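# Transfer the 96-well plate from shaker S1 to nest N1

## Task

Carry the 96-well plate off plate shaker S1 and set it into plate nest N1 so that it lies flat between the nest's locators, with well A1 (the plate's cut-off corner) at the nest corner labelled A1. It must stay there on its own, not held in place by the robot. Then open the gripper and move it away.

## Robot and tools

Robot: two six-joint arms, left_arm and right_arm, each ending in a parallel gripper. Use either arm; the idle one may be parked out of the way. The arms must not hit or shove each other.

Frame: one scene frame for everything. Origin on the table top midway between the arms, +z up, +x out over the table, left_arm on the +y side. 'Left' and 'right' name the arms, not sides of a picture. Reported hand positions can be a little off, more at long reach.

Gripper geometry: the fingers point along the gripper's own +z and close along its y. end_effector_position is the spot between the pads when shut. Closed fingertips reach about 33 mm past it, open ones about 9 mm. While closing, the tips move about 24 mm further from the arm, so keep that much room above a surface.

The row (used by every motion tool): 20 numbers, always both arms. Left first: x, y, z (metres), qw, qx, qy, qz (w first), then gripper position, force_limit, speed. Then the same ten for the right arm. x, y, z and the quaternion are an absolute pose for that gripper's end_effector_position and orientation in the scene frame. The last three of each arm are scaled -1 to 1. position: +1 fully open (140 mm), about -0.8 pads touching, -1 closes until blocked. force_limit: about 14 N at -1, 60 N at 0, 107 N at +1. speed: roughly 30, 140 and 250 mm/s at -1, 0, +1. Resending an arm's previous three gripper numbers leaves it unchanged; a 0 is a real command. To keep an arm still, resend its last reported pose plus its gripper numbers each call. Keep sending one fixed quaternion to keep an orientation.

execute_actions(actions): a list of actions; each action is up to 15 rows, one row per 1/30 s step, and a shorter list repeats its final row to fill 15 steps (0.5 s). Each step the commanded pose is clipped to within 70 mm and 16 degrees of the measured pose, so far targets need several actions. A target more than 0.6 m from the gripper along any of its axes gets the action refused for both arms; a malformed first action refuses the whole call. An empty list just reports state and images.

move(target, speed, stop_force, blocking): target is one 20-number row as above. Both grippers travel straight to their poses, finishing together, in 0.5 to 10 s; speed is the path top speed in m/s, 0.002 to 0.5 (default 0.25), turning up to twice that in rad/s. Paths ignore obstacles and the other arm; grippers lag and may overshoot speed near full stretch. Gripper numbers are applied at the start. stop_force (N, 20 to 80, both arms) ends an arm's path when it feels that much extra resistance along its direction of travel; the arm backs up two steps and holds. Use it only slowly and without turning the gripper, not until 0.2 s of the scene have passed, and omit it when lifting off something. Arms are stiff: aiming even slightly into a hard surface without stop_force can trigger a fault. blocking=false returns after 0.5 s (not with stop_force); check it with wait(0), and do not send other motion until it ends or you call stop.

The move result adds a 'move:' line: done, off_target, moving, held, fault, or contact (stop_force ended the path), plus limits=paced (pose clipped) or limits=held (a check blocked steps; the arm may then jump fast), and each gripper's distance from its pose.

wait(seconds): 0 to 10; arms hold their last command; returns early if a running move ends. stop(): brakes a running move; fingers continue. zoom_image(camera, region): camera is cam_high, cam_low, cam_left_wrist or cam_right_wrist; region [x0, y0, x1, y1] in pixels, top-left origin, at most 504 by 504. finished_scene(scene): ends the current scene by its number, irreversibly, and reports success; the plate must already be settled and released.

Results: a state line 'left_arm: ... | right_arm: ...' with position, quaternion and velocities; 'Hand target' lines showing where each controller is now heading; 'pose unreachable' when a clearance check altered or blocked an arm's command. object_status: 0 moving, 1 blocked while opening, 2 blocked while closing (a grip), 3 reached the set position or pads met. position_measured is in counts, 3 open to 230 closed, nonlinear. Stopped fingers stay put until position changes by 0.01 or more; to squeeze harder while at status 2, raise force_limit and toggle position between -1 and -0.98.

Cameras: cam_high and cam_low are fixed, 672x504; cam_left_wrist and cam_right_wrist are fisheye, 504x504, riding on the hands. Calibration lines give K, distortion and T_world_to_cam; actual cameras may be off by a few degrees and millimetres.

Faults and hazards: if a joint's contact torque reaches its load limit (waist and shoulder 309, elbow 145, forearm roll, wrist pitch and wrist roll 40.9 N m, held weight included) or any external force reaches 144 N, that arm goes limp for 10 s and the rest of the call is skipped. MOTOR HOT warns of heating from holding loads; OVER-TEMPERATURE FAULT means brakes until cooled. The world runs while you think. Parts may get brief tugs or pushes. Avoid dropping the plate, slamming, hard pushes, arm collisions, and anything leaving the table, which ends the scene.

Each tool is called after ">>>" as name([rows], argument=value, ...), one row to a line, values as JSON.

## Session

>>> execute_actions(actions=[])

Scene clock: 0.00 s.
left_arm: end_effector_position=(+0.1638, +0.7692, +0.1830) position_measured=3 object_status=3 end_effector_quat_wxyz=(-0.036, +0.989, +0.138, +0.044) end_effector_velocity=(+0.000, -0.000, +0.000) end_effector_angular_velocity=(-0.000, -0.001, -0.001) | right_arm: end_effector_position=(+0.6792, -0.6043, +0.3227) position_measured=3 object_status=3 end_effector_quat_wxyz=(+0.001, +0.999, +0.043, +0.001) end_effector_velocity=(-0.000, +0.002, +0.000) end_effector_angular_velocity=(+0.001, -0.001, +0.003)
Joint positions: left_arm=[ 0.611 -0.425  2.369  0.041  1.09   1.776] | right_arm=[-0.054  0.163  1.605 -0.002  1.372  1.518]
Joint velocities: left_arm=[-0.001 -0.     0.    -0.001 -0.     0.001] | right_arm=[ 0.003 -0.    -0.     0.001 -0.    -0.   ]
Hand target (left_arm): +0.164, +0.769, +0.183; -0.036, +0.989, +0.138, +0.044
Hand target (right_arm): +0.679, -0.604, +0.323; +0.001, +0.999, +0.043, +0.001

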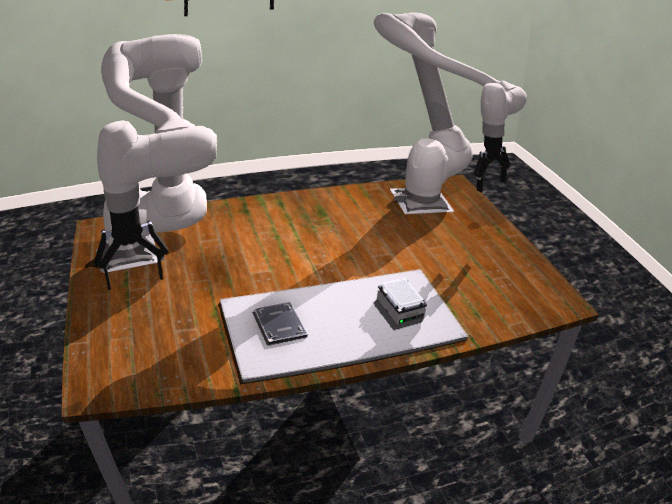

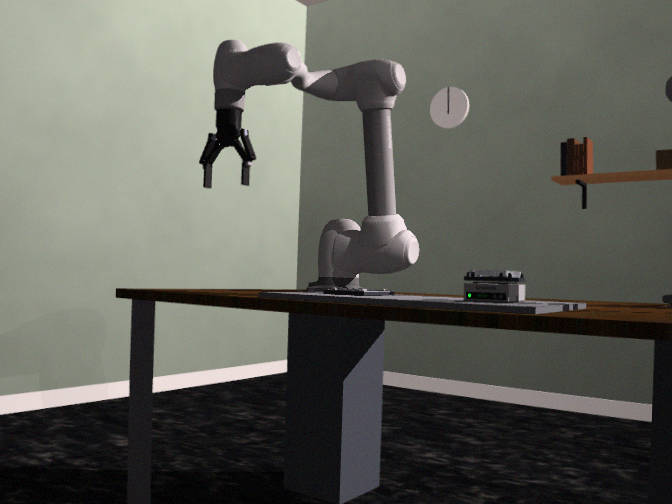

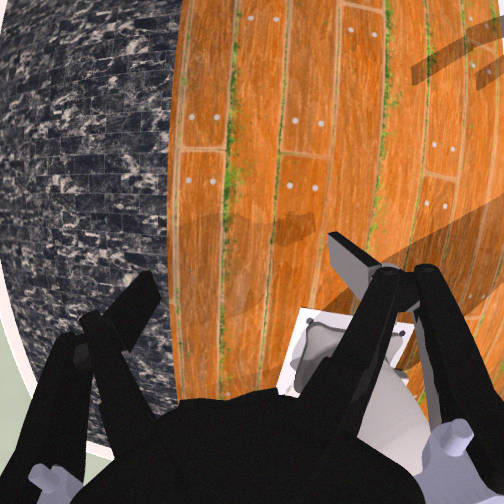

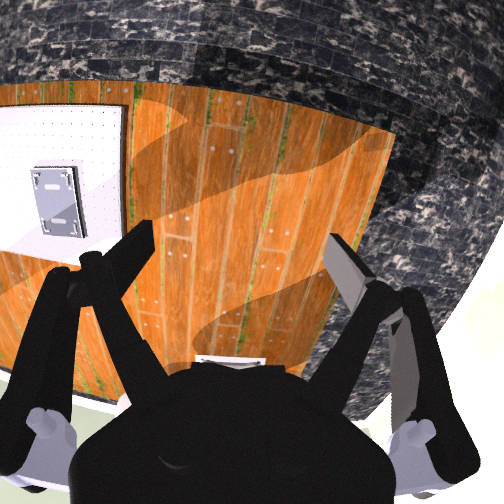

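>>> zoom_image(camera="cam_high", region=[230, 260, 480, 360])

>>> zoom_image(camera="cam_low", region=[300, 250, 600, 320])

Region (230, 260, 480, 360) of cam_high's 672x504 image, scaled by 2.016, with more detail than that image has; it fills the top 202 rows of this view, and the rest is white.

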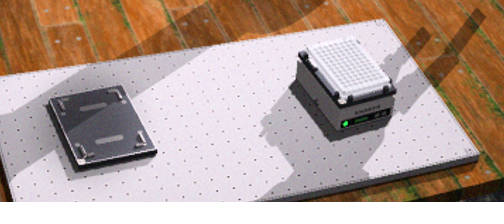

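Region (300, 250, 600, 320) of cam_low's 672x504 image, scaled by 1.680, with more detail than that image has; it fills the top 118 rows of this view, and the rest is white.

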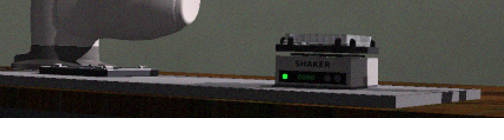

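>>> move(target=[0.55,0.2,0.25,0,1,0,0,1,0,0,0.6792,-0.6043,0.3227,0.001,0.999,0.043,0.001,1,0,0], speed=0.4)

action 0: the call puts the target (left_arm/x, left_arm/y, left_arm/z) 0.649 m from left_arm's end_effector_position in the last result along the gripper's own y axis as it stood there; a target may be at most 0.6 m away along each of those axes, so nothing of the call was run and nothing moved. Command a nearer target, and go on from there in a later call.

>>> move(target=[0.52,0.28,0.25,0,1,0,0,1,0,0,0.6792,-0.6043,0.3227,0.001,0.999,0.043,0.001,1,0,0], speed=0.4)

Scene clock: 13.53 s.
left_arm: end_effector_position=(+0.5197, +0.2813, +0.2500) position_measured=3 object_status=3 end_effector_quat_wxyz=(-0.002, +1.000, -0.000, -0.001) end_effector_velocity=(+0.000, -0.001, +0.000) end_effector_angular_velocity=(-0.001, +0.000, +0.001) | right_arm: end_effector_position=(+0.6792, -0.6043, +0.3227) position_measured=3 object_status=3 end_effector_quat_wxyz=(+0.001, +0.999, +0.043, +0.001) end_effector_velocity=(-0.001, -0.000, +0.000) end_effector_angular_velocity=(-0.001, +0.001, +0.000)
Joint positions: left_arm=[-0.411  0.226  1.662  0.002  1.257  1.048] | right_arm=[-0.054  0.163  1.604 -0.002  1.372  1.517]
Joint velocities: left_arm=[-0.001  0.001 -0.001 -0.001  0.    -0.001] | right_arm=[ 0.    -0.    -0.    -0.001  0.002 -0.   ]
Hand target (left_arm): +0.520, +0.281, +0.250; -0.002, +1.000, -0.000, -0.001
Hand target (right_arm): +0.679, -0.604, +0.323; +0.001, +0.999, +0.043, +0.001
Off the commanded pose (left_arm): 0.001 m, 0 deg.
Off the commanded pose (right_arm): 0.000 m, 0 deg.
move: done; limits=paced
camera_calibration (this result's frames):
cam_left_wrist: T_world_to_cam=[[-0.189884, -0.981209, 0.0342485, 0.353223], [-0.919482, 0.189952, 0.344195, 0.351558], [-0.344233, 0.0338662, -0.938273, 0.579421], [0, 0, 0, 1]] pos_world=[0.589779, 0.260183, 0.410553]
cam_right_wrist: T_world_to_cam=[[0.175336, -0.984057, 0.0298322, -0.734156], [-0.884659, -0.144184, 0.443384, 0.366331], [-0.432013, -0.104132, -0.895835, 0.69123], [0, 0, 0, 1]] pos_world=[0.751422, -0.597652, 0.478705]

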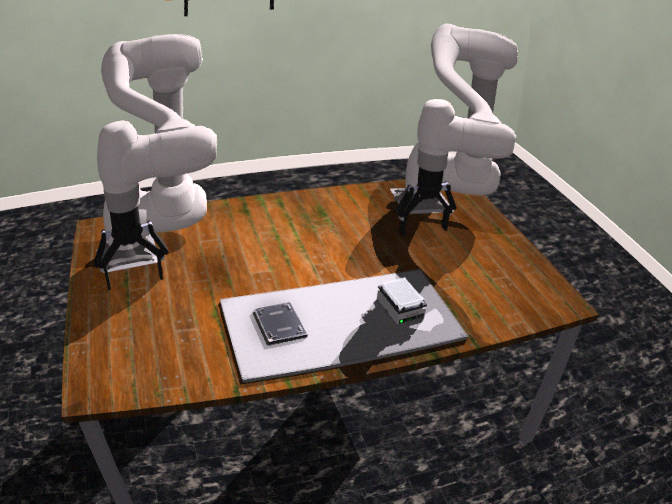

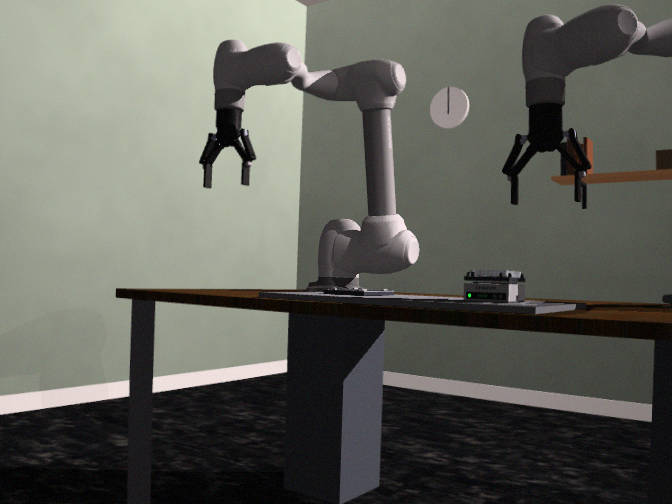

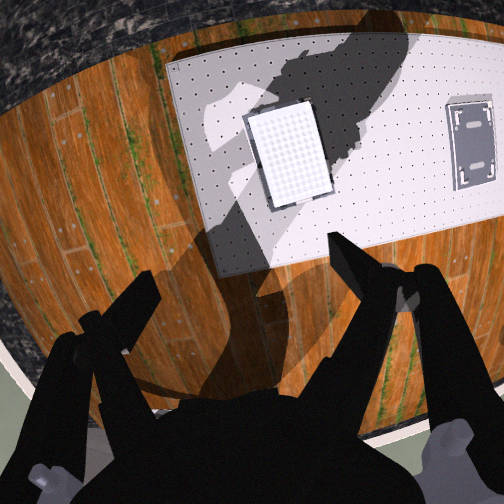

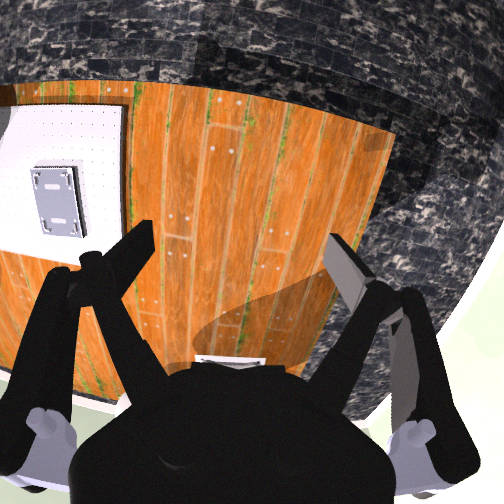

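>>> move(target=[0.595,0.203,0.16,0,1,0,0,1,0,0,0.6792,-0.6043,0.3227,0.001,0.999,0.043,0.001,1,0,0])

>>> zoom_image(camera="cam_high", region=[240, 230, 480, 360])

Scene clock: 22.50 s.
left_arm: end_effector_position=(+0.5949, +0.2031, +0.1601) position_measured=3 object_status=3 end_effector_quat_wxyz=(-0.000, +1.000, +0.000, +0.000) end_effector_velocity=(+0.000, -0.000, -0.001) end_effector_angular_velocity=(+0.000, +0.001, +0.001) | right_arm: end_effector_position=(+0.6792, -0.6043, +0.3227) position_measured=3 object_status=3 end_effector_quat_wxyz=(+0.001, +0.999, +0.043, +0.001) end_effector_velocity=(+0.000, +0.001, -0.000) end_effector_angular_velocity=(+0.001, -0.000, -0.000)
Joint positions: left_arm=[-0.449  0.432  1.549  0.     1.161  1.01 ] | right_arm=[-0.054  0.163  1.604 -0.002  1.372  1.517]
Joint velocities: left_arm=[ 0.     0.001 -0.001 -0.     0.    -0.   ] | right_arm=[ 0.     0.    -0.     0.001 -0.001  0.   ]
Hand target (left_arm): +0.595, +0.203, +0.160; -0.000, +1.000, +0.000, +0.000
Hand target (right_arm): +0.679, -0.604, +0.323; +0.001, +0.999, +0.043, +0.001
Off the commanded pose (left_arm): 0.000 m, 0 deg.
Off the commanded pose (right_arm): 0.000 m, 0 deg.
move: done
camera_calibration (this result's frames):
cam_left_wrist: T_world_to_cam=[[-0.189721, -0.981133, 0.0372065, 0.293338], [-0.919971, 0.190878, 0.342372, 0.466962], [-0.343014, 0.0307263, -0.938828, 0.523565], [0, 0, 0, 1]] pos_world=[0.664835, 0.182584, 0.320749]
cam_right_wrist: T_world_to_cam=[[0.175338, -0.984056, 0.029832, -0.734156], [-0.884659, -0.144186, 0.443383, 0.36633], [-0.432013, -0.104133, -0.895835, 0.69123], [0, 0, 0, 1]] pos_world=[0.751422, -0.597651, 0.478705]

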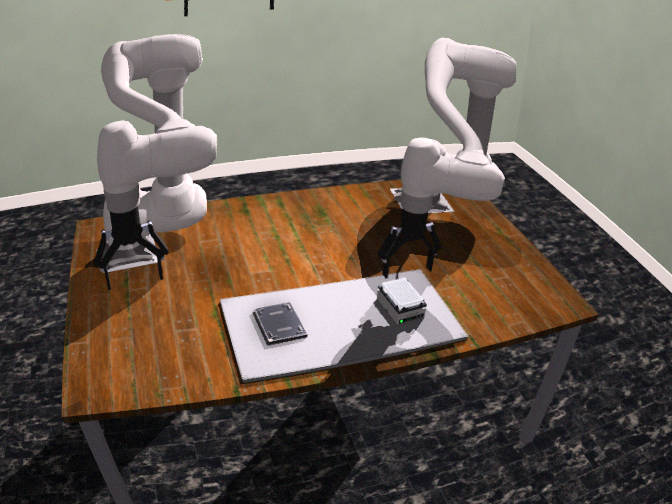

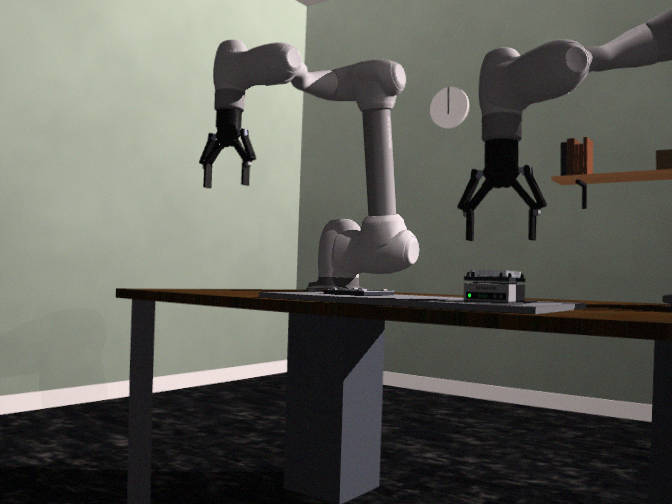

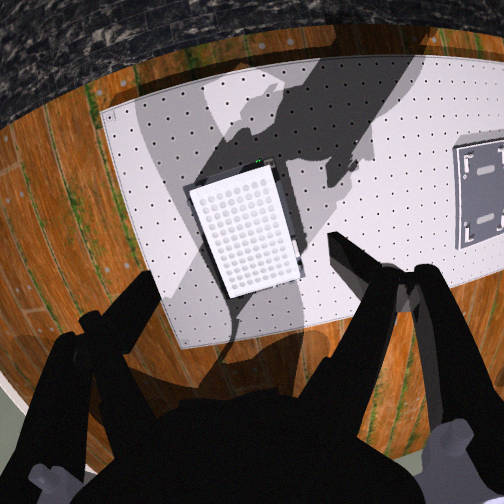

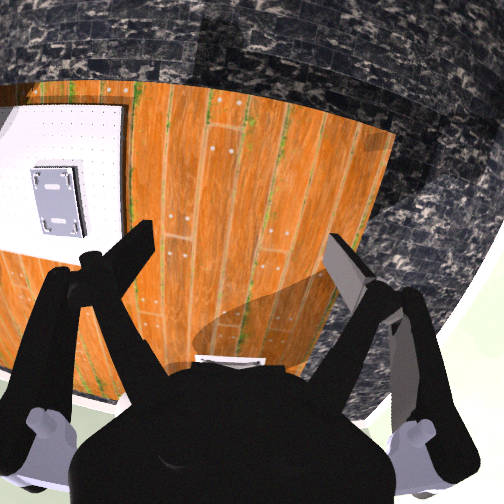

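Region (240, 230, 480, 360) of cam_high's 672x504 image, scaled by 2.100, with more detail than that image has; it fills the top 273 rows of this view, and the rest is white.

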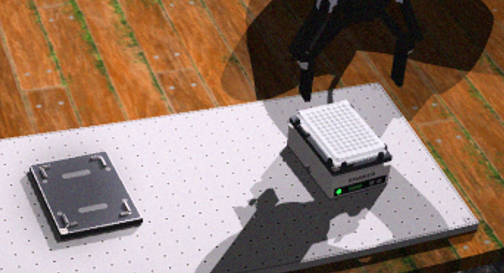

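>>> zoom_image(camera="cam_left_wrist", region=[170, 140, 330, 310])

>>> zoom_image(camera="cam_right_wrist", region=[20, 155, 100, 250])

>>> zoom_image(camera="cam_high", region=[245, 290, 325, 350])

Region (170, 140, 330, 310) of cam_left_wrist's 504x504 image, scaled by 2.965, with more detail than that image has; it fills the left 474 columns of this view, and the rest is white.

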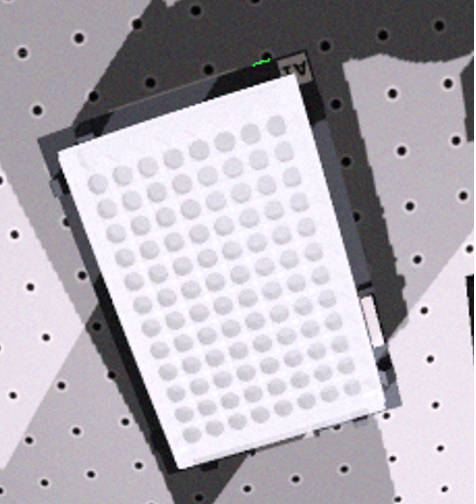

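Region (20, 155, 100, 250) of cam_right_wrist's 504x504 image, scaled by 5.305, with more detail than that image has; it fills the left 424 columns of this view, and the rest is white.

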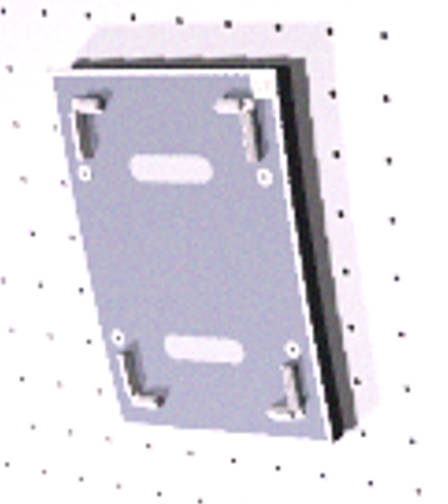

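Region (245, 290, 325, 350) of cam_high's 672x504 image, scaled by 6.300, with more detail than that image has; it fills the top 378 rows of this view, and the rest is white.

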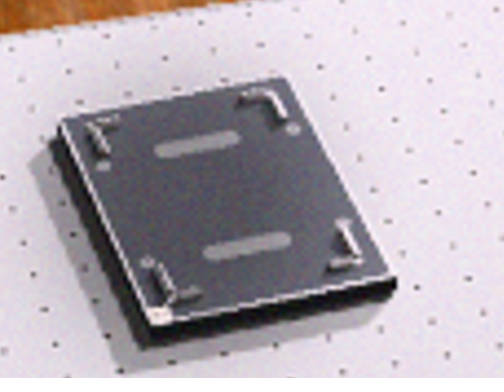

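>>> move(target=[0.591,0.197,0.09,0,0.999,0.044,0,0.2,0,0,0.6792,-0.6043,0.3227,0.001,0.999,0.043,0.001,1,0,0], speed=0.1)

>>> zoom_image(camera="cam_low", region=[440, 220, 560, 310])

Scene clock: 44.67 s.
left_arm: end_effector_position=(+0.5931, +0.1967, +0.1070) position_measured=104 object_status=3 end_effector_quat_wxyz=(+0.002, +0.999, +0.038, +0.003) end_effector_velocity=(+0.000, +0.000, -0.000) end_effector_angular_velocity=(+0.001, -0.000, -0.002) | right_arm: end_effector_position=(+0.6792, -0.6043, +0.3227) position_measured=3 object_status=3 end_effector_quat_wxyz=(+0.001, +0.999, +0.043, +0.001) end_effector_velocity=(-0.000, +0.001, +0.000) end_effector_angular_velocity=(-0.000, +0.000, +0.001)
Joint positions: left_arm=[-0.457  0.469  1.598 -0.001  1.067  0.928] | right_arm=[-0.054  0.163  1.604 -0.002  1.372  1.517]
Joint velocities: left_arm=[-0.     0.     0.     0.001  0.     0.001] | right_arm=[ 0.001  0.    -0.    -0.     0.001 -0.   ]
Hand target (left_arm): +0.593, +0.197, +0.107; +0.002, +0.999, +0.038, +0.003
Hand target (right_arm): +0.679, -0.604, +0.323; +0.001, +0.999, +0.043, +0.001
Off the commanded pose (left_arm): 0.017 m, 1 deg.
Off the commanded pose (right_arm): 0.000 m, 0 deg.
FORCE FAULT: contact force on the left arm reached its limit, and that arm stopped for 10 seconds. The contact can be on any part of that arm, not only on its tool. That time counts as 19 of the actions that you can send in this scene. That arm's remaining commands of this call were not run. That arm holds still and accepts commands again. Move the arm away from the contact; if what it grips holds it there, let go first. Pushing or pulling that hard again can fault the arm again.
move: fault (left_arm)
camera_calibration (this result's frames):
cam_left_wrist: T_world_to_cam=[[-0.115762, -0.992421, 0.0412382, 0.246586], [-0.93361, 0.122887, 0.336558, 0.506757], [-0.339075, 0.000460145, -0.940759, 0.4771], [0, 0, 0, 1]] pos_world=[0.663431, 0.182224, 0.268114]
cam_right_wrist: T_world_to_cam=[[0.175338, -0.984056, 0.0298324, -0.734156], [-0.884659, -0.144186, 0.443384, 0.366329], [-0.432013, -0.104134, -0.895835, 0.691229], [0, 0, 0, 1]] pos_world=[0.751422, -0.597651, 0.478705]

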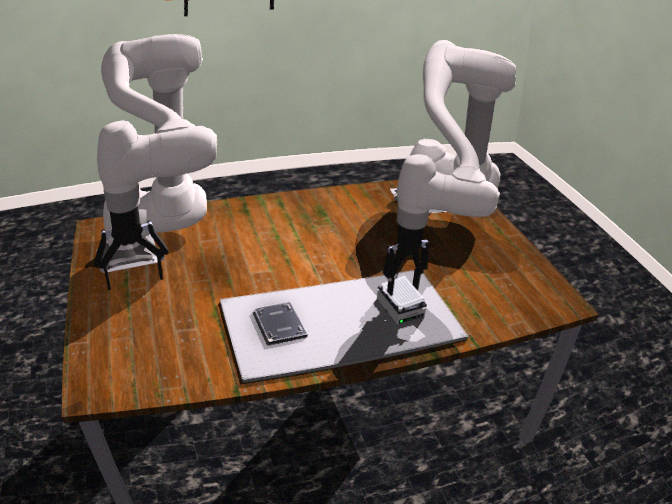

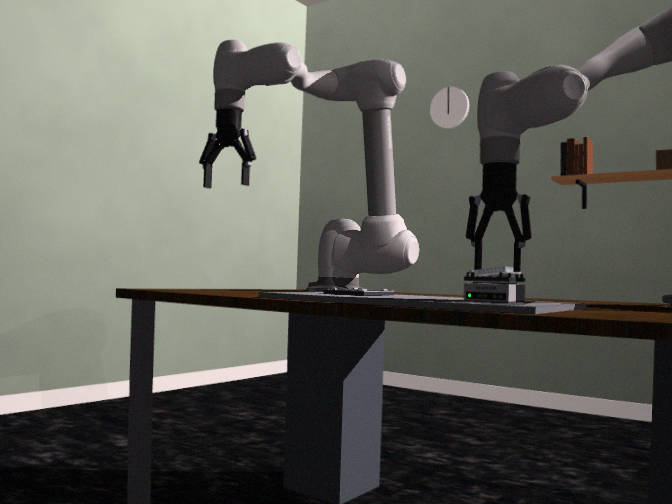

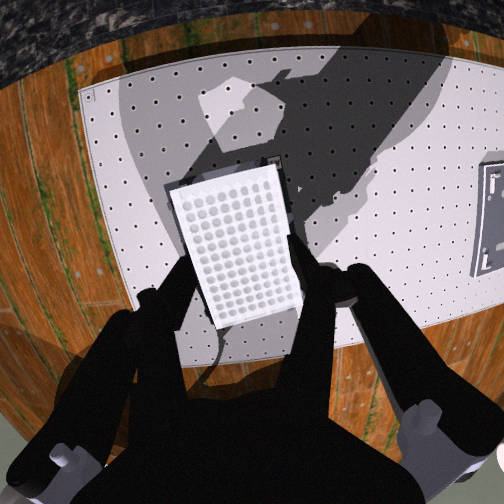

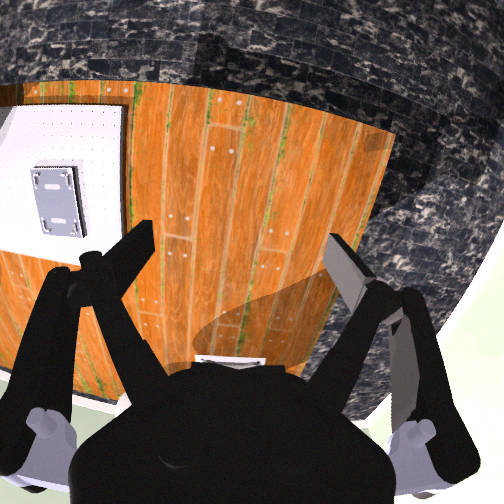

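Region (440, 220, 560, 310) of cam_low's 672x504 image, scaled by 4.200, with more detail than that image has; it fills the top 378 rows of this view, and the rest is white.

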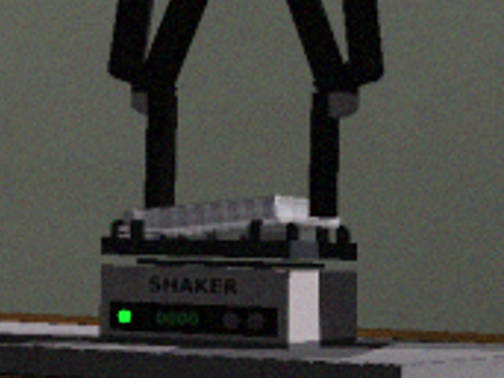

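>>> move(target=[0.591,0.197,0.125,0,0.999,0.044,0,0.6,0,0,0.6792,-0.6043,0.3227,0.001,0.999,0.043,0.001,1,0,0], speed=0.05)

>>> zoom_image(camera="cam_low", region=[440, 220, 560, 310])

Scene clock: 48.03 s.
left_arm: end_effector_position=(+0.5910, +0.1970, +0.1250) position_measured=53 object_status=3 end_effector_quat_wxyz=(-0.000, +0.999, +0.044, -0.000) end_effector_velocity=(-0.000, -0.000, +0.000) end_effector_angular_velocity=(+0.001, +0.000, -0.000) | right_arm: end_effector_position=(+0.6792, -0.6043, +0.3227) position_measured=3 object_status=3 end_effector_quat_wxyz=(+0.001, +0.999, +0.043, +0.001) end_effector_velocity=(-0.001, +0.001, +0.000) end_effector_angular_velocity=(+0.000, +0.001, +0.001)
Joint positions: left_arm=[-0.458  0.456  1.582 -0.     1.104  0.913] | right_arm=[-0.054  0.163  1.604 -0.002  1.372  1.517]
Joint velocities: left_arm=[-0.001 -0.    -0.     0.     0.001 -0.   ] | right_arm=[ 0.001 -0.     0.     0.     0.001  0.   ]
Hand target (left_arm): +0.591, +0.197, +0.125; +0.000, +0.999, +0.044, -0.000
Hand target (right_arm): +0.679, -0.604, +0.323; +0.001, +0.999, +0.043, +0.001
Off the commanded pose (left_arm): 0.000 m, 0 deg.
Off the commanded pose (right_arm): 0.000 m, 0 deg.
move: done
camera_calibration (this result's frames):
cam_left_wrist: T_world_to_cam=[[-0.102913, -0.99399, 0.0373287, 0.239076], [-0.93313, 0.109473, 0.342468, 0.500374], [-0.344496, 0.000411971, -0.938788, 0.496284], [0, 0, 0, 1]] pos_world=[0.662486, 0.182657, 0.285618]
cam_right_wrist: T_world_to_cam=[[0.175338, -0.984056, 0.0298323, -0.734156], [-0.884659, -0.144186, 0.443384, 0.366329], [-0.432013, -0.104133, -0.895835, 0.69123], [0, 0, 0, 1]] pos_world=[0.751422, -0.597651, 0.478705]

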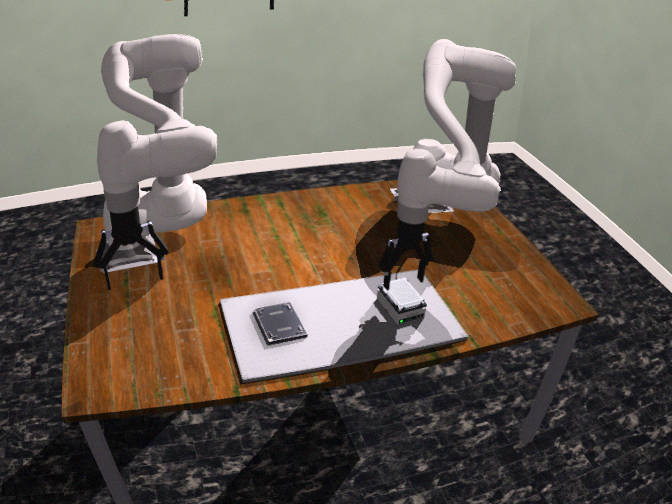

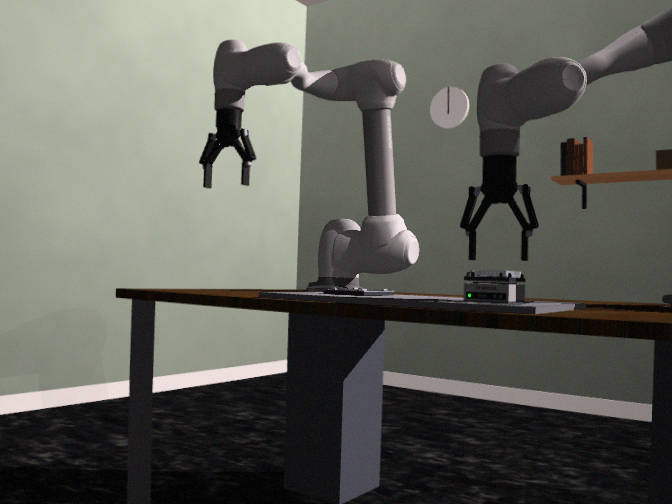

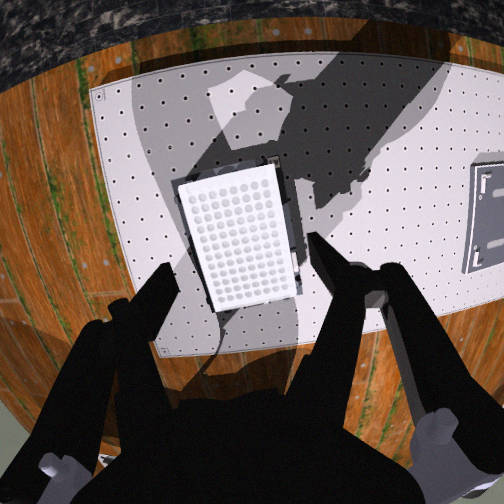

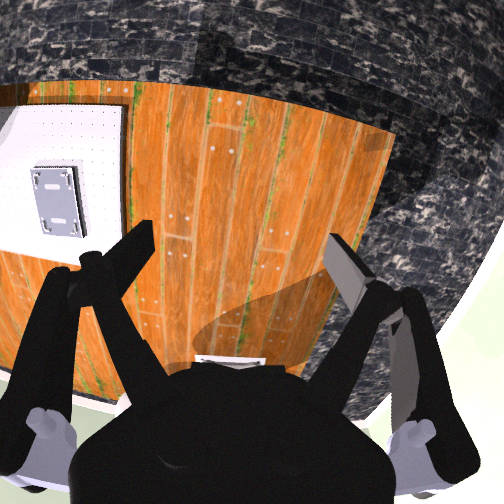

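Region (440, 220, 560, 310) of cam_low's 672x504 image, scaled by 4.200, with more detail than that image has; it fills the top 378 rows of this view, and the rest is white.

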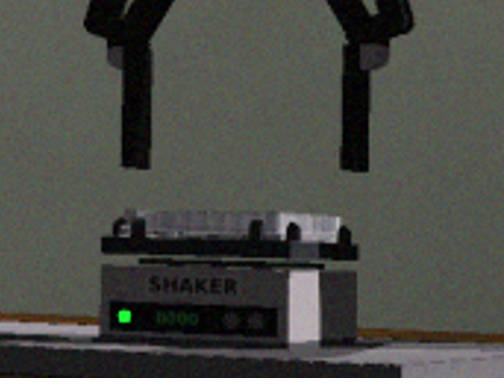

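>>> move(target=[0.591,0.2,0.096,0,0.999,0.044,0,0.6,0,0,0.6792,-0.6043,0.3227,0.001,0.999,0.043,0.001,1,0,0], speed=0.02, stop_force=25)

>>> move(target=[0.591,0.2,0.096,0,0.999,0.044,0,-1,-0.3,-0.6,0.6792,-0.6043,0.3227,0.001,0.999,0.043,0.001,1,0,0])

>>> zoom_image(camera="cam_low", region=[440, 220, 560, 310])

Scene clock: 56.60 s.
left_arm: end_effector_position=(+0.5910, +0.2000, +0.0961) position_measured=53 object_status=3 end_effector_quat_wxyz=(-0.000, +0.999, +0.044, +0.000) end_effector_velocity=(+0.001, +0.000, -0.001) end_effector_angular_velocity=(+0.000, -0.001, +0.001) | right_arm: end_effector_position=(+0.6792, -0.6043, +0.3227) position_measured=3 object_status=3 end_effector_quat_wxyz=(+0.001, +0.999, +0.043, +0.001) end_effector_velocity=(+0.000, +0.000, +0.000) end_effector_angular_velocity=(+0.000, -0.001, +0.000)
Joint positions: left_arm=[-0.455  0.476  1.61   0.     1.056  0.916] | right_arm=[-0.054  0.163  1.604 -0.002  1.372  1.517]
Joint velocities: left_arm=[ 0.001  0.001  0.     0.001 -0.002 -0.001] | right_arm=[ 0.    -0.    -0.     0.    -0.001 -0.   ]
Hand target (left_arm): +0.591, +0.200, +0.096; -0.000, +0.999, +0.044, +0.000
Hand target (right_arm): +0.679, -0.604, +0.323; +0.001, +0.999, +0.043, +0.001
Off the commanded pose (left_arm): 0.000 m, 0 deg.
Off the commanded pose (right_arm): 0.000 m, 0 deg.
move: done
camera_calibration (this result's frames):
cam_left_wrist: T_world_to_cam=[[-0.102813, -0.994, 0.0373227, 0.24311], [-0.933155, 0.109377, 0.342431, 0.509937], [-0.344459, 0.000378577, -0.938801, 0.469119], [0, 0, 0, 1]] pos_world=[0.662437, 0.185698, 0.256717]
cam_right_wrist: T_world_to_cam=[[0.175338, -0.984056, 0.0298323, -0.734156], [-0.884659, -0.144186, 0.443384, 0.366329], [-0.432013, -0.104134, -0.895835, 0.69123], [0, 0, 0, 1]] pos_world=[0.751422, -0.597651, 0.478705]

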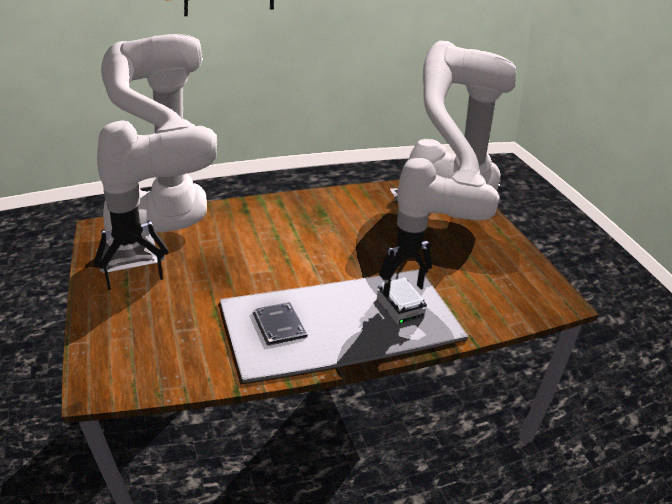

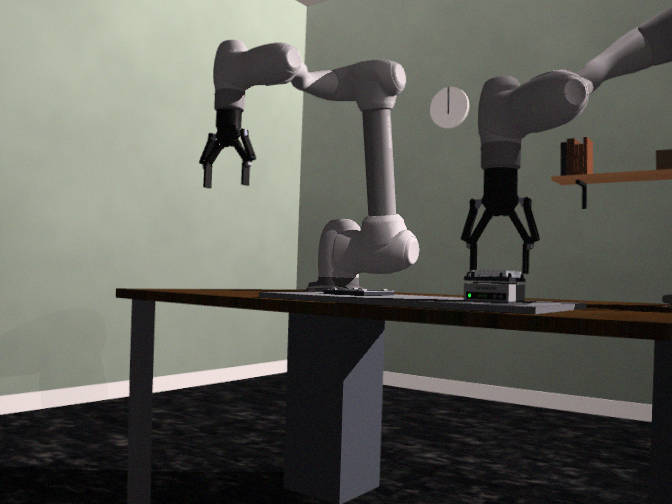

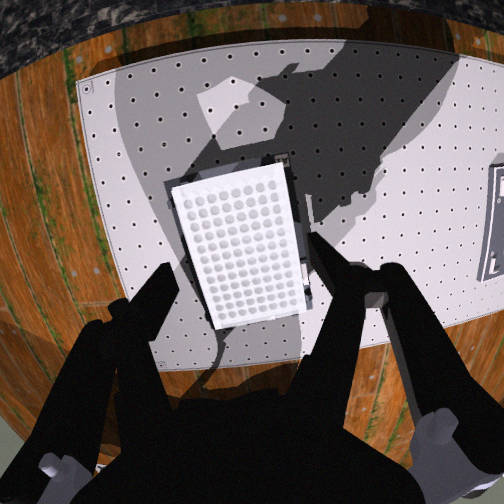

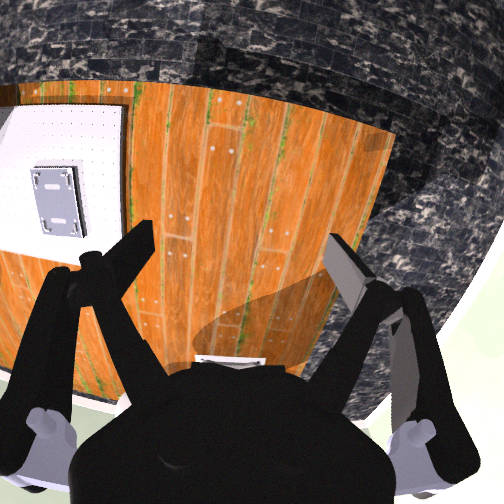

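Scene clock: 57.30 s.
left_arm: end_effector_position=(+0.5911, +0.1996, +0.0962) position_measured=105 object_status=2 end_effector_quat_wxyz=(+0.000, +0.999, +0.044, +0.000) end_effector_velocity=(-0.001, +0.001, -0.001) end_effector_angular_velocity=(+0.003, +0.001, -0.000) | right_arm: end_effector_position=(+0.6792, -0.6043, +0.3227) position_measured=3 object_status=3 end_effector_quat_wxyz=(+0.001, +0.999, +0.043, +0.001) end_effector_velocity=(-0.000, +0.000, +0.000) end_effector_angular_velocity=(-0.000, +0.000, +0.001)
Joint positions: left_arm=[-0.455  0.476  1.609 -0.     1.056  0.916] | right_arm=[-0.054  0.163  1.604 -0.002  1.372  1.517]
Joint velocities: left_arm=[ 0.    -0.     0.002  0.002  0.    -0.001] | right_arm=[ 0. -0.  0. -0.  0. -0.]
Hand target (left_arm): +0.591, +0.200, +0.096; +0.000, +0.999, +0.044, -0.000
Hand target (right_arm): +0.679, -0.604, +0.323; +0.001, +0.999, +0.043, +0.001
Off the commanded pose (left_arm): 0.000 m, 0 deg.
Off the commanded pose (right_arm): 0.000 m, 0 deg.
move: done
camera_calibration (this result's frames):
cam_left_wrist: T_world_to_cam=[[-0.102939, -0.993966, 0.0378721, 0.242734], [-0.933263, 0.109684, 0.342037, 0.510087], [-0.344127, -0.000135782, -0.938923, 0.469231], [0, 0, 0, 1]] pos_world=[0.662507, 0.185384, 0.25691]
cam_right_wrist: T_world_to_cam=[[0.175338, -0.984056, 0.0298325, -0.734156], [-0.884659, -0.144186, 0.443384, 0.366329], [-0.432013, -0.104134, -0.895835, 0.69123], [0, 0, 0, 1]] pos_world=[0.751422, -0.597651, 0.478705]

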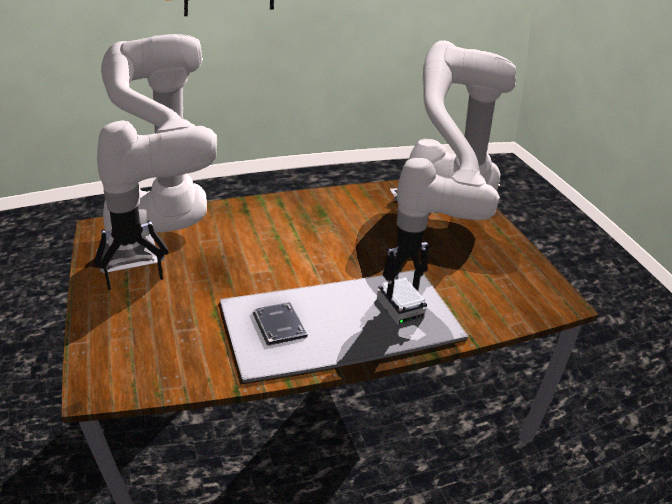

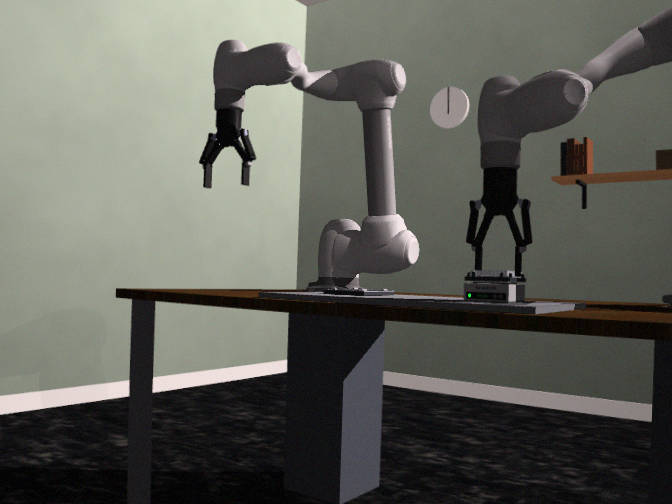

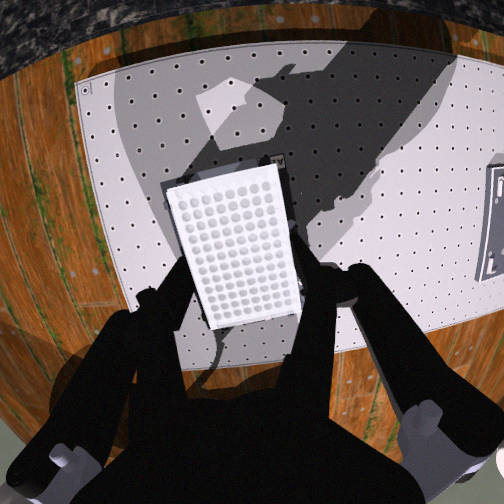

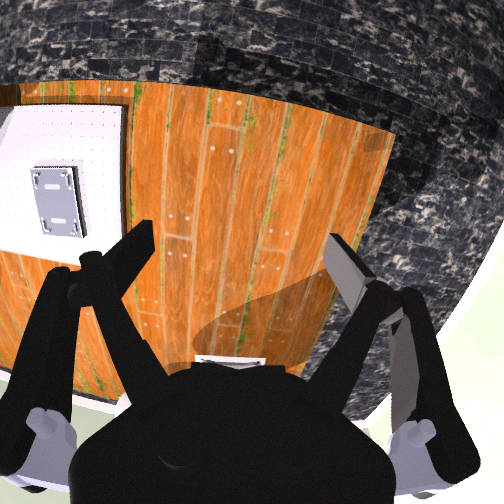

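Region (440, 220, 560, 310) of cam_low's 672x504 image, scaled by 4.200, with more detail than that image has; it fills the top 378 rows of this view, and the rest is white.

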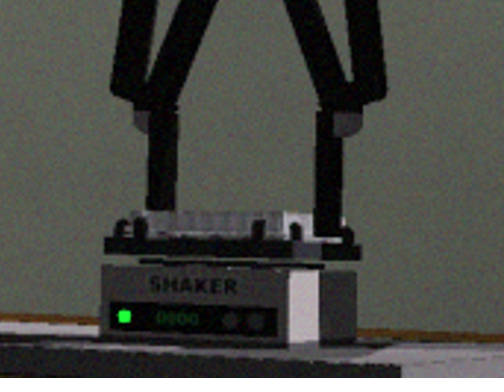

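>>> move(target=[0.591,0.2,0.14,0,0.999,0.044,0,-1,-0.3,-0.6,0.6792,-0.6043,0.3227,0.001,0.999,0.043,0.001,1,0,0], speed=0.08)

>>> move(target=[0.575,-0.177,0.11,0,1,0,0,-1,-0.3,-0.6,0.6,-0.7,0.33,0.001,0.999,0.043,0.001,1,0,0], speed=0.2)

>>> zoom_image(camera="cam_high", region=[220, 240, 360, 360])

>>> zoom_image(camera="cam_left_wrist", region=[100, 100, 400, 350])

Scene clock: 62.10 s.
left_arm: end_effector_position=(+0.5910, +0.1999, +0.1400) position_measured=144 object_status=0 end_effector_quat_wxyz=(+0.000, +0.999, +0.044, -0.000) end_effector_velocity=(+0.001, +0.000, +0.000) end_effector_angular_velocity=(+0.000, -0.002, +0.002) | right_arm: end_effector_position=(+0.6792, -0.6043, +0.3227) position_measured=3 object_status=3 end_effector_quat_wxyz=(+0.001, +0.999, +0.043, +0.001) end_effector_velocity=(-0.000, +0.000, -0.000) end_effector_angular_velocity=(-0.000, -0.000, +0.000)
Joint positions: left_arm=[-0.455  0.443  1.572 -0.     1.127  0.916] | right_arm=[-0.054  0.163  1.604 -0.002  1.372  1.517]
Joint velocities: left_arm=[ 0.001  0.    -0.     0.002 -0.002 -0.002] | right_arm=[ 0. -0.  0. -0. -0.  0.]
Hand target (left_arm): +0.591, +0.200, +0.140; +0.000, +0.999, +0.044, -0.000
Hand target (right_arm): +0.679, -0.604, +0.323; +0.001, +0.999, +0.043, +0.001
Off the commanded pose (left_arm): 0.000 m, 0 deg.
Off the commanded pose (right_arm): 0.000 m, 0 deg.
move: done
camera_calibration (this result's frames):
cam_left_wrist: T_world_to_cam=[[-0.102936, -0.993982, 0.037461, 0.24141], [-0.933113, 0.109541, 0.342492, 0.494882], [-0.344535, 0.000299619, -0.938773, 0.510426], [0, 0, 0, 1]] pos_world=[0.66249, 0.185595, 0.300637]
cam_right_wrist: T_world_to_cam=[[0.175338, -0.984056, 0.0298323, -0.734156], [-0.884659, -0.144186, 0.443384, 0.366329], [-0.432013, -0.104133, -0.895835, 0.69123], [0, 0, 0, 1]] pos_world=[0.751422, -0.597651, 0.478705]

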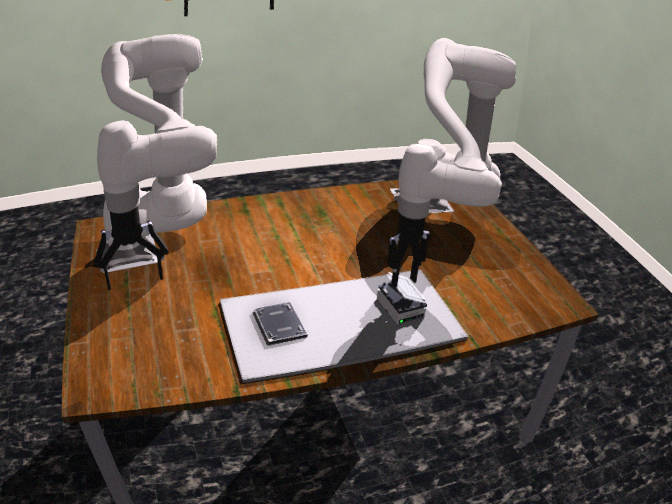

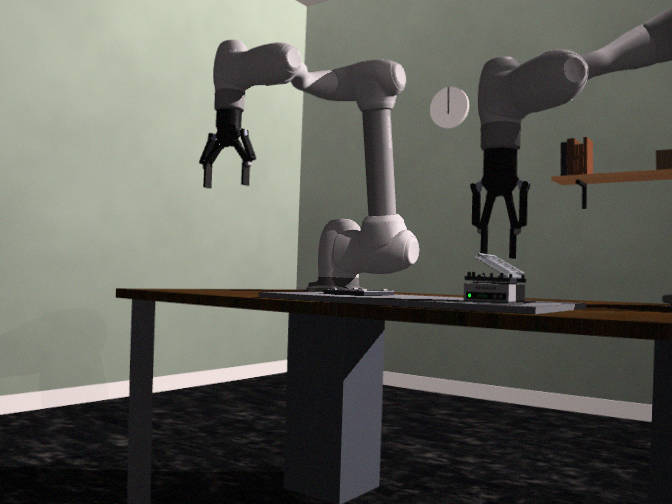

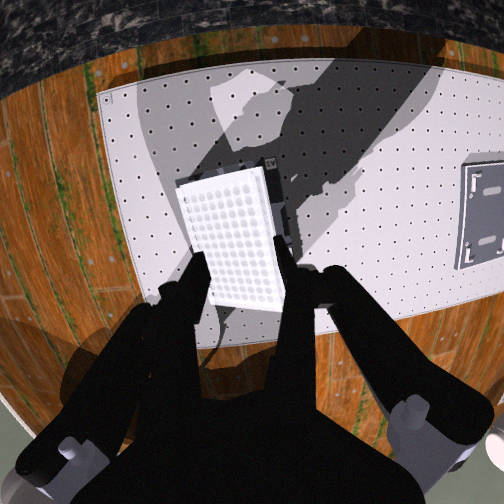

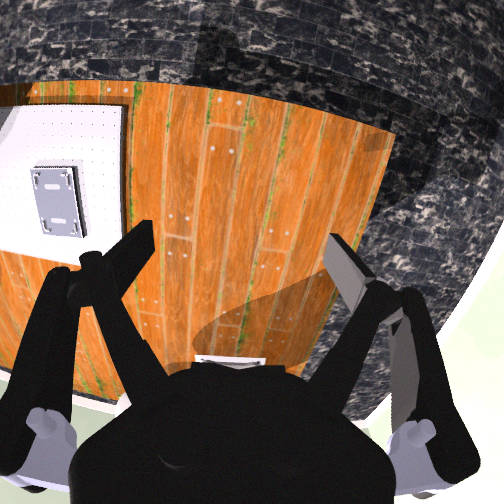

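Scene clock: 64.40 s.
left_arm: end_effector_position=(+0.5753, -0.1766, +0.1099) position_measured=232 object_status=3 end_effector_quat_wxyz=(-0.001, +1.000, -0.000, +0.000) end_effector_velocity=(-0.000, -0.001, +0.000) end_effector_angular_velocity=(+0.001, -0.001, -0.002) | right_arm: end_effector_position=(+0.5998, -0.7000, +0.3299) position_measured=3 object_status=3 end_effector_quat_wxyz=(+0.001, +0.999, +0.043, +0.001) end_effector_velocity=(-0.000, +0.001, +0.000) end_effector_angular_velocity=(+0.001, +0.000, +0.001)
Joint positions: left_arm=[-0.785  0.832  0.97   0.001  1.341  0.674] | right_arm=[-0.217  0.033  1.736 -0.002  1.371  1.354]
Joint velocities: left_arm=[-0.001  0.001 -0.003  0.002  0.002  0.   ] | right_arm=[ 0.001 -0.     0.     0.001  0.    -0.   ]
Hand target (left_arm): +0.575, -0.177, +0.110; -0.001, +1.000, -0.000, +0.000
Hand target (right_arm): +0.600, -0.700, +0.330; +0.001, +0.999, +0.043, +0.001
Off the commanded pose (left_arm): 0.000 m, 0 deg.
Off the commanded pose (right_arm): 0.000 m, 0 deg.
move: done
camera_calibration (this result's frames):
cam_left_wrist: T_world_to_cam=[[-0.190078, -0.981099, 0.036261, -0.0808188], [-0.920015, 0.190893, 0.342246, 0.538637], [-0.342699, 0.0316927, -0.93891, 0.481413], [0, 0, 0, 1]] pos_world=[0.645172, -0.19737, 0.270587]
cam_right_wrist: T_world_to_cam=[[0.175376, -0.98403, 0.0304536, -0.814888], [-0.884532, -0.143911, 0.443727, 0.279148], [-0.432258, -0.104756, -0.895645, 0.653054], [0, 0, 0, 1]] pos_world=[0.672114, -0.693291, 0.485855]

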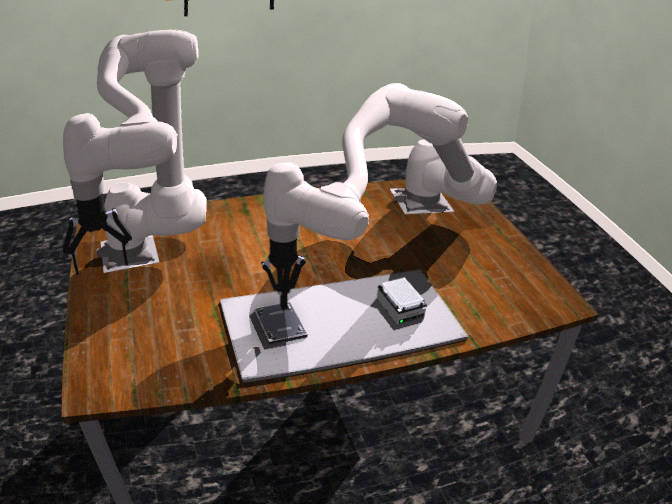

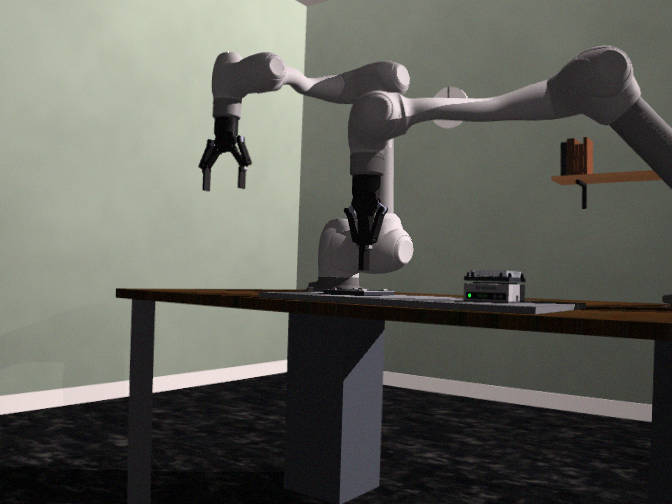

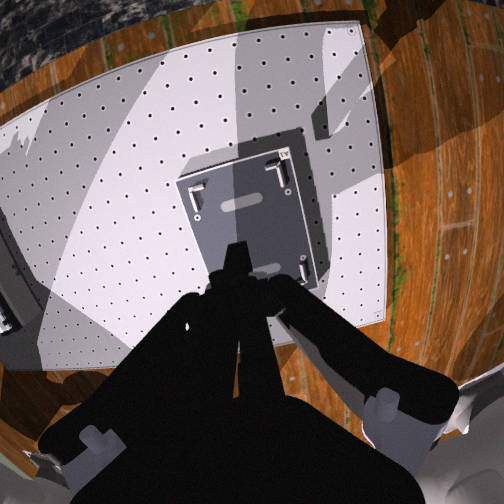

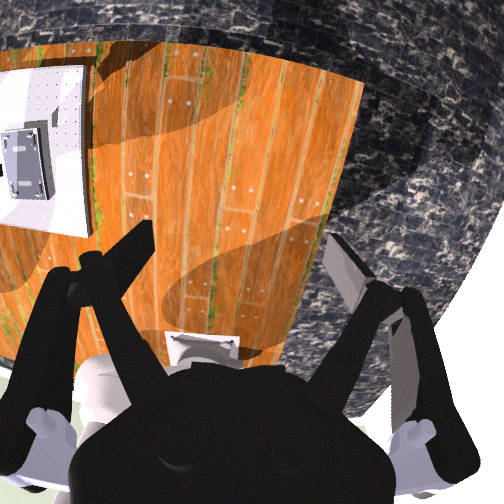

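Region (220, 240, 360, 360) of cam_high's 672x504 image, scaled by 3.600, with more detail than that image has; it fills the top 432 rows of this view, and the rest is white.

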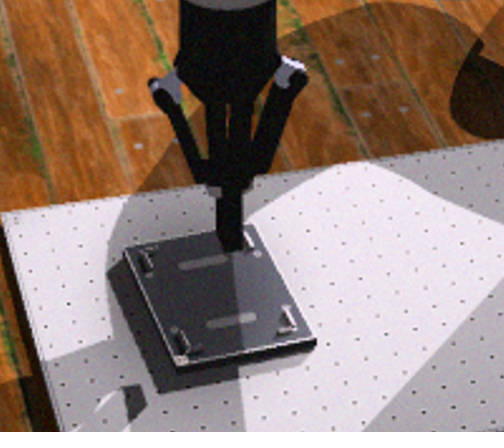

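Region (100, 100, 400, 350) of cam_left_wrist's 504x504 image, scaled by 1.680, with more detail than that image has.

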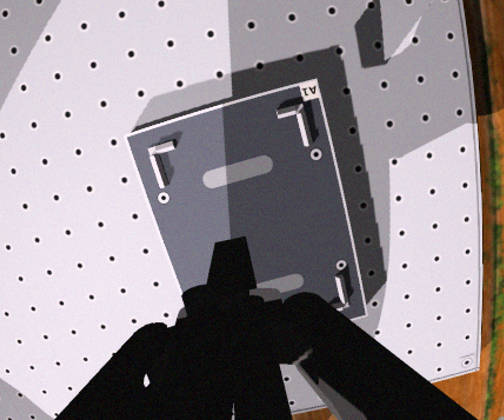

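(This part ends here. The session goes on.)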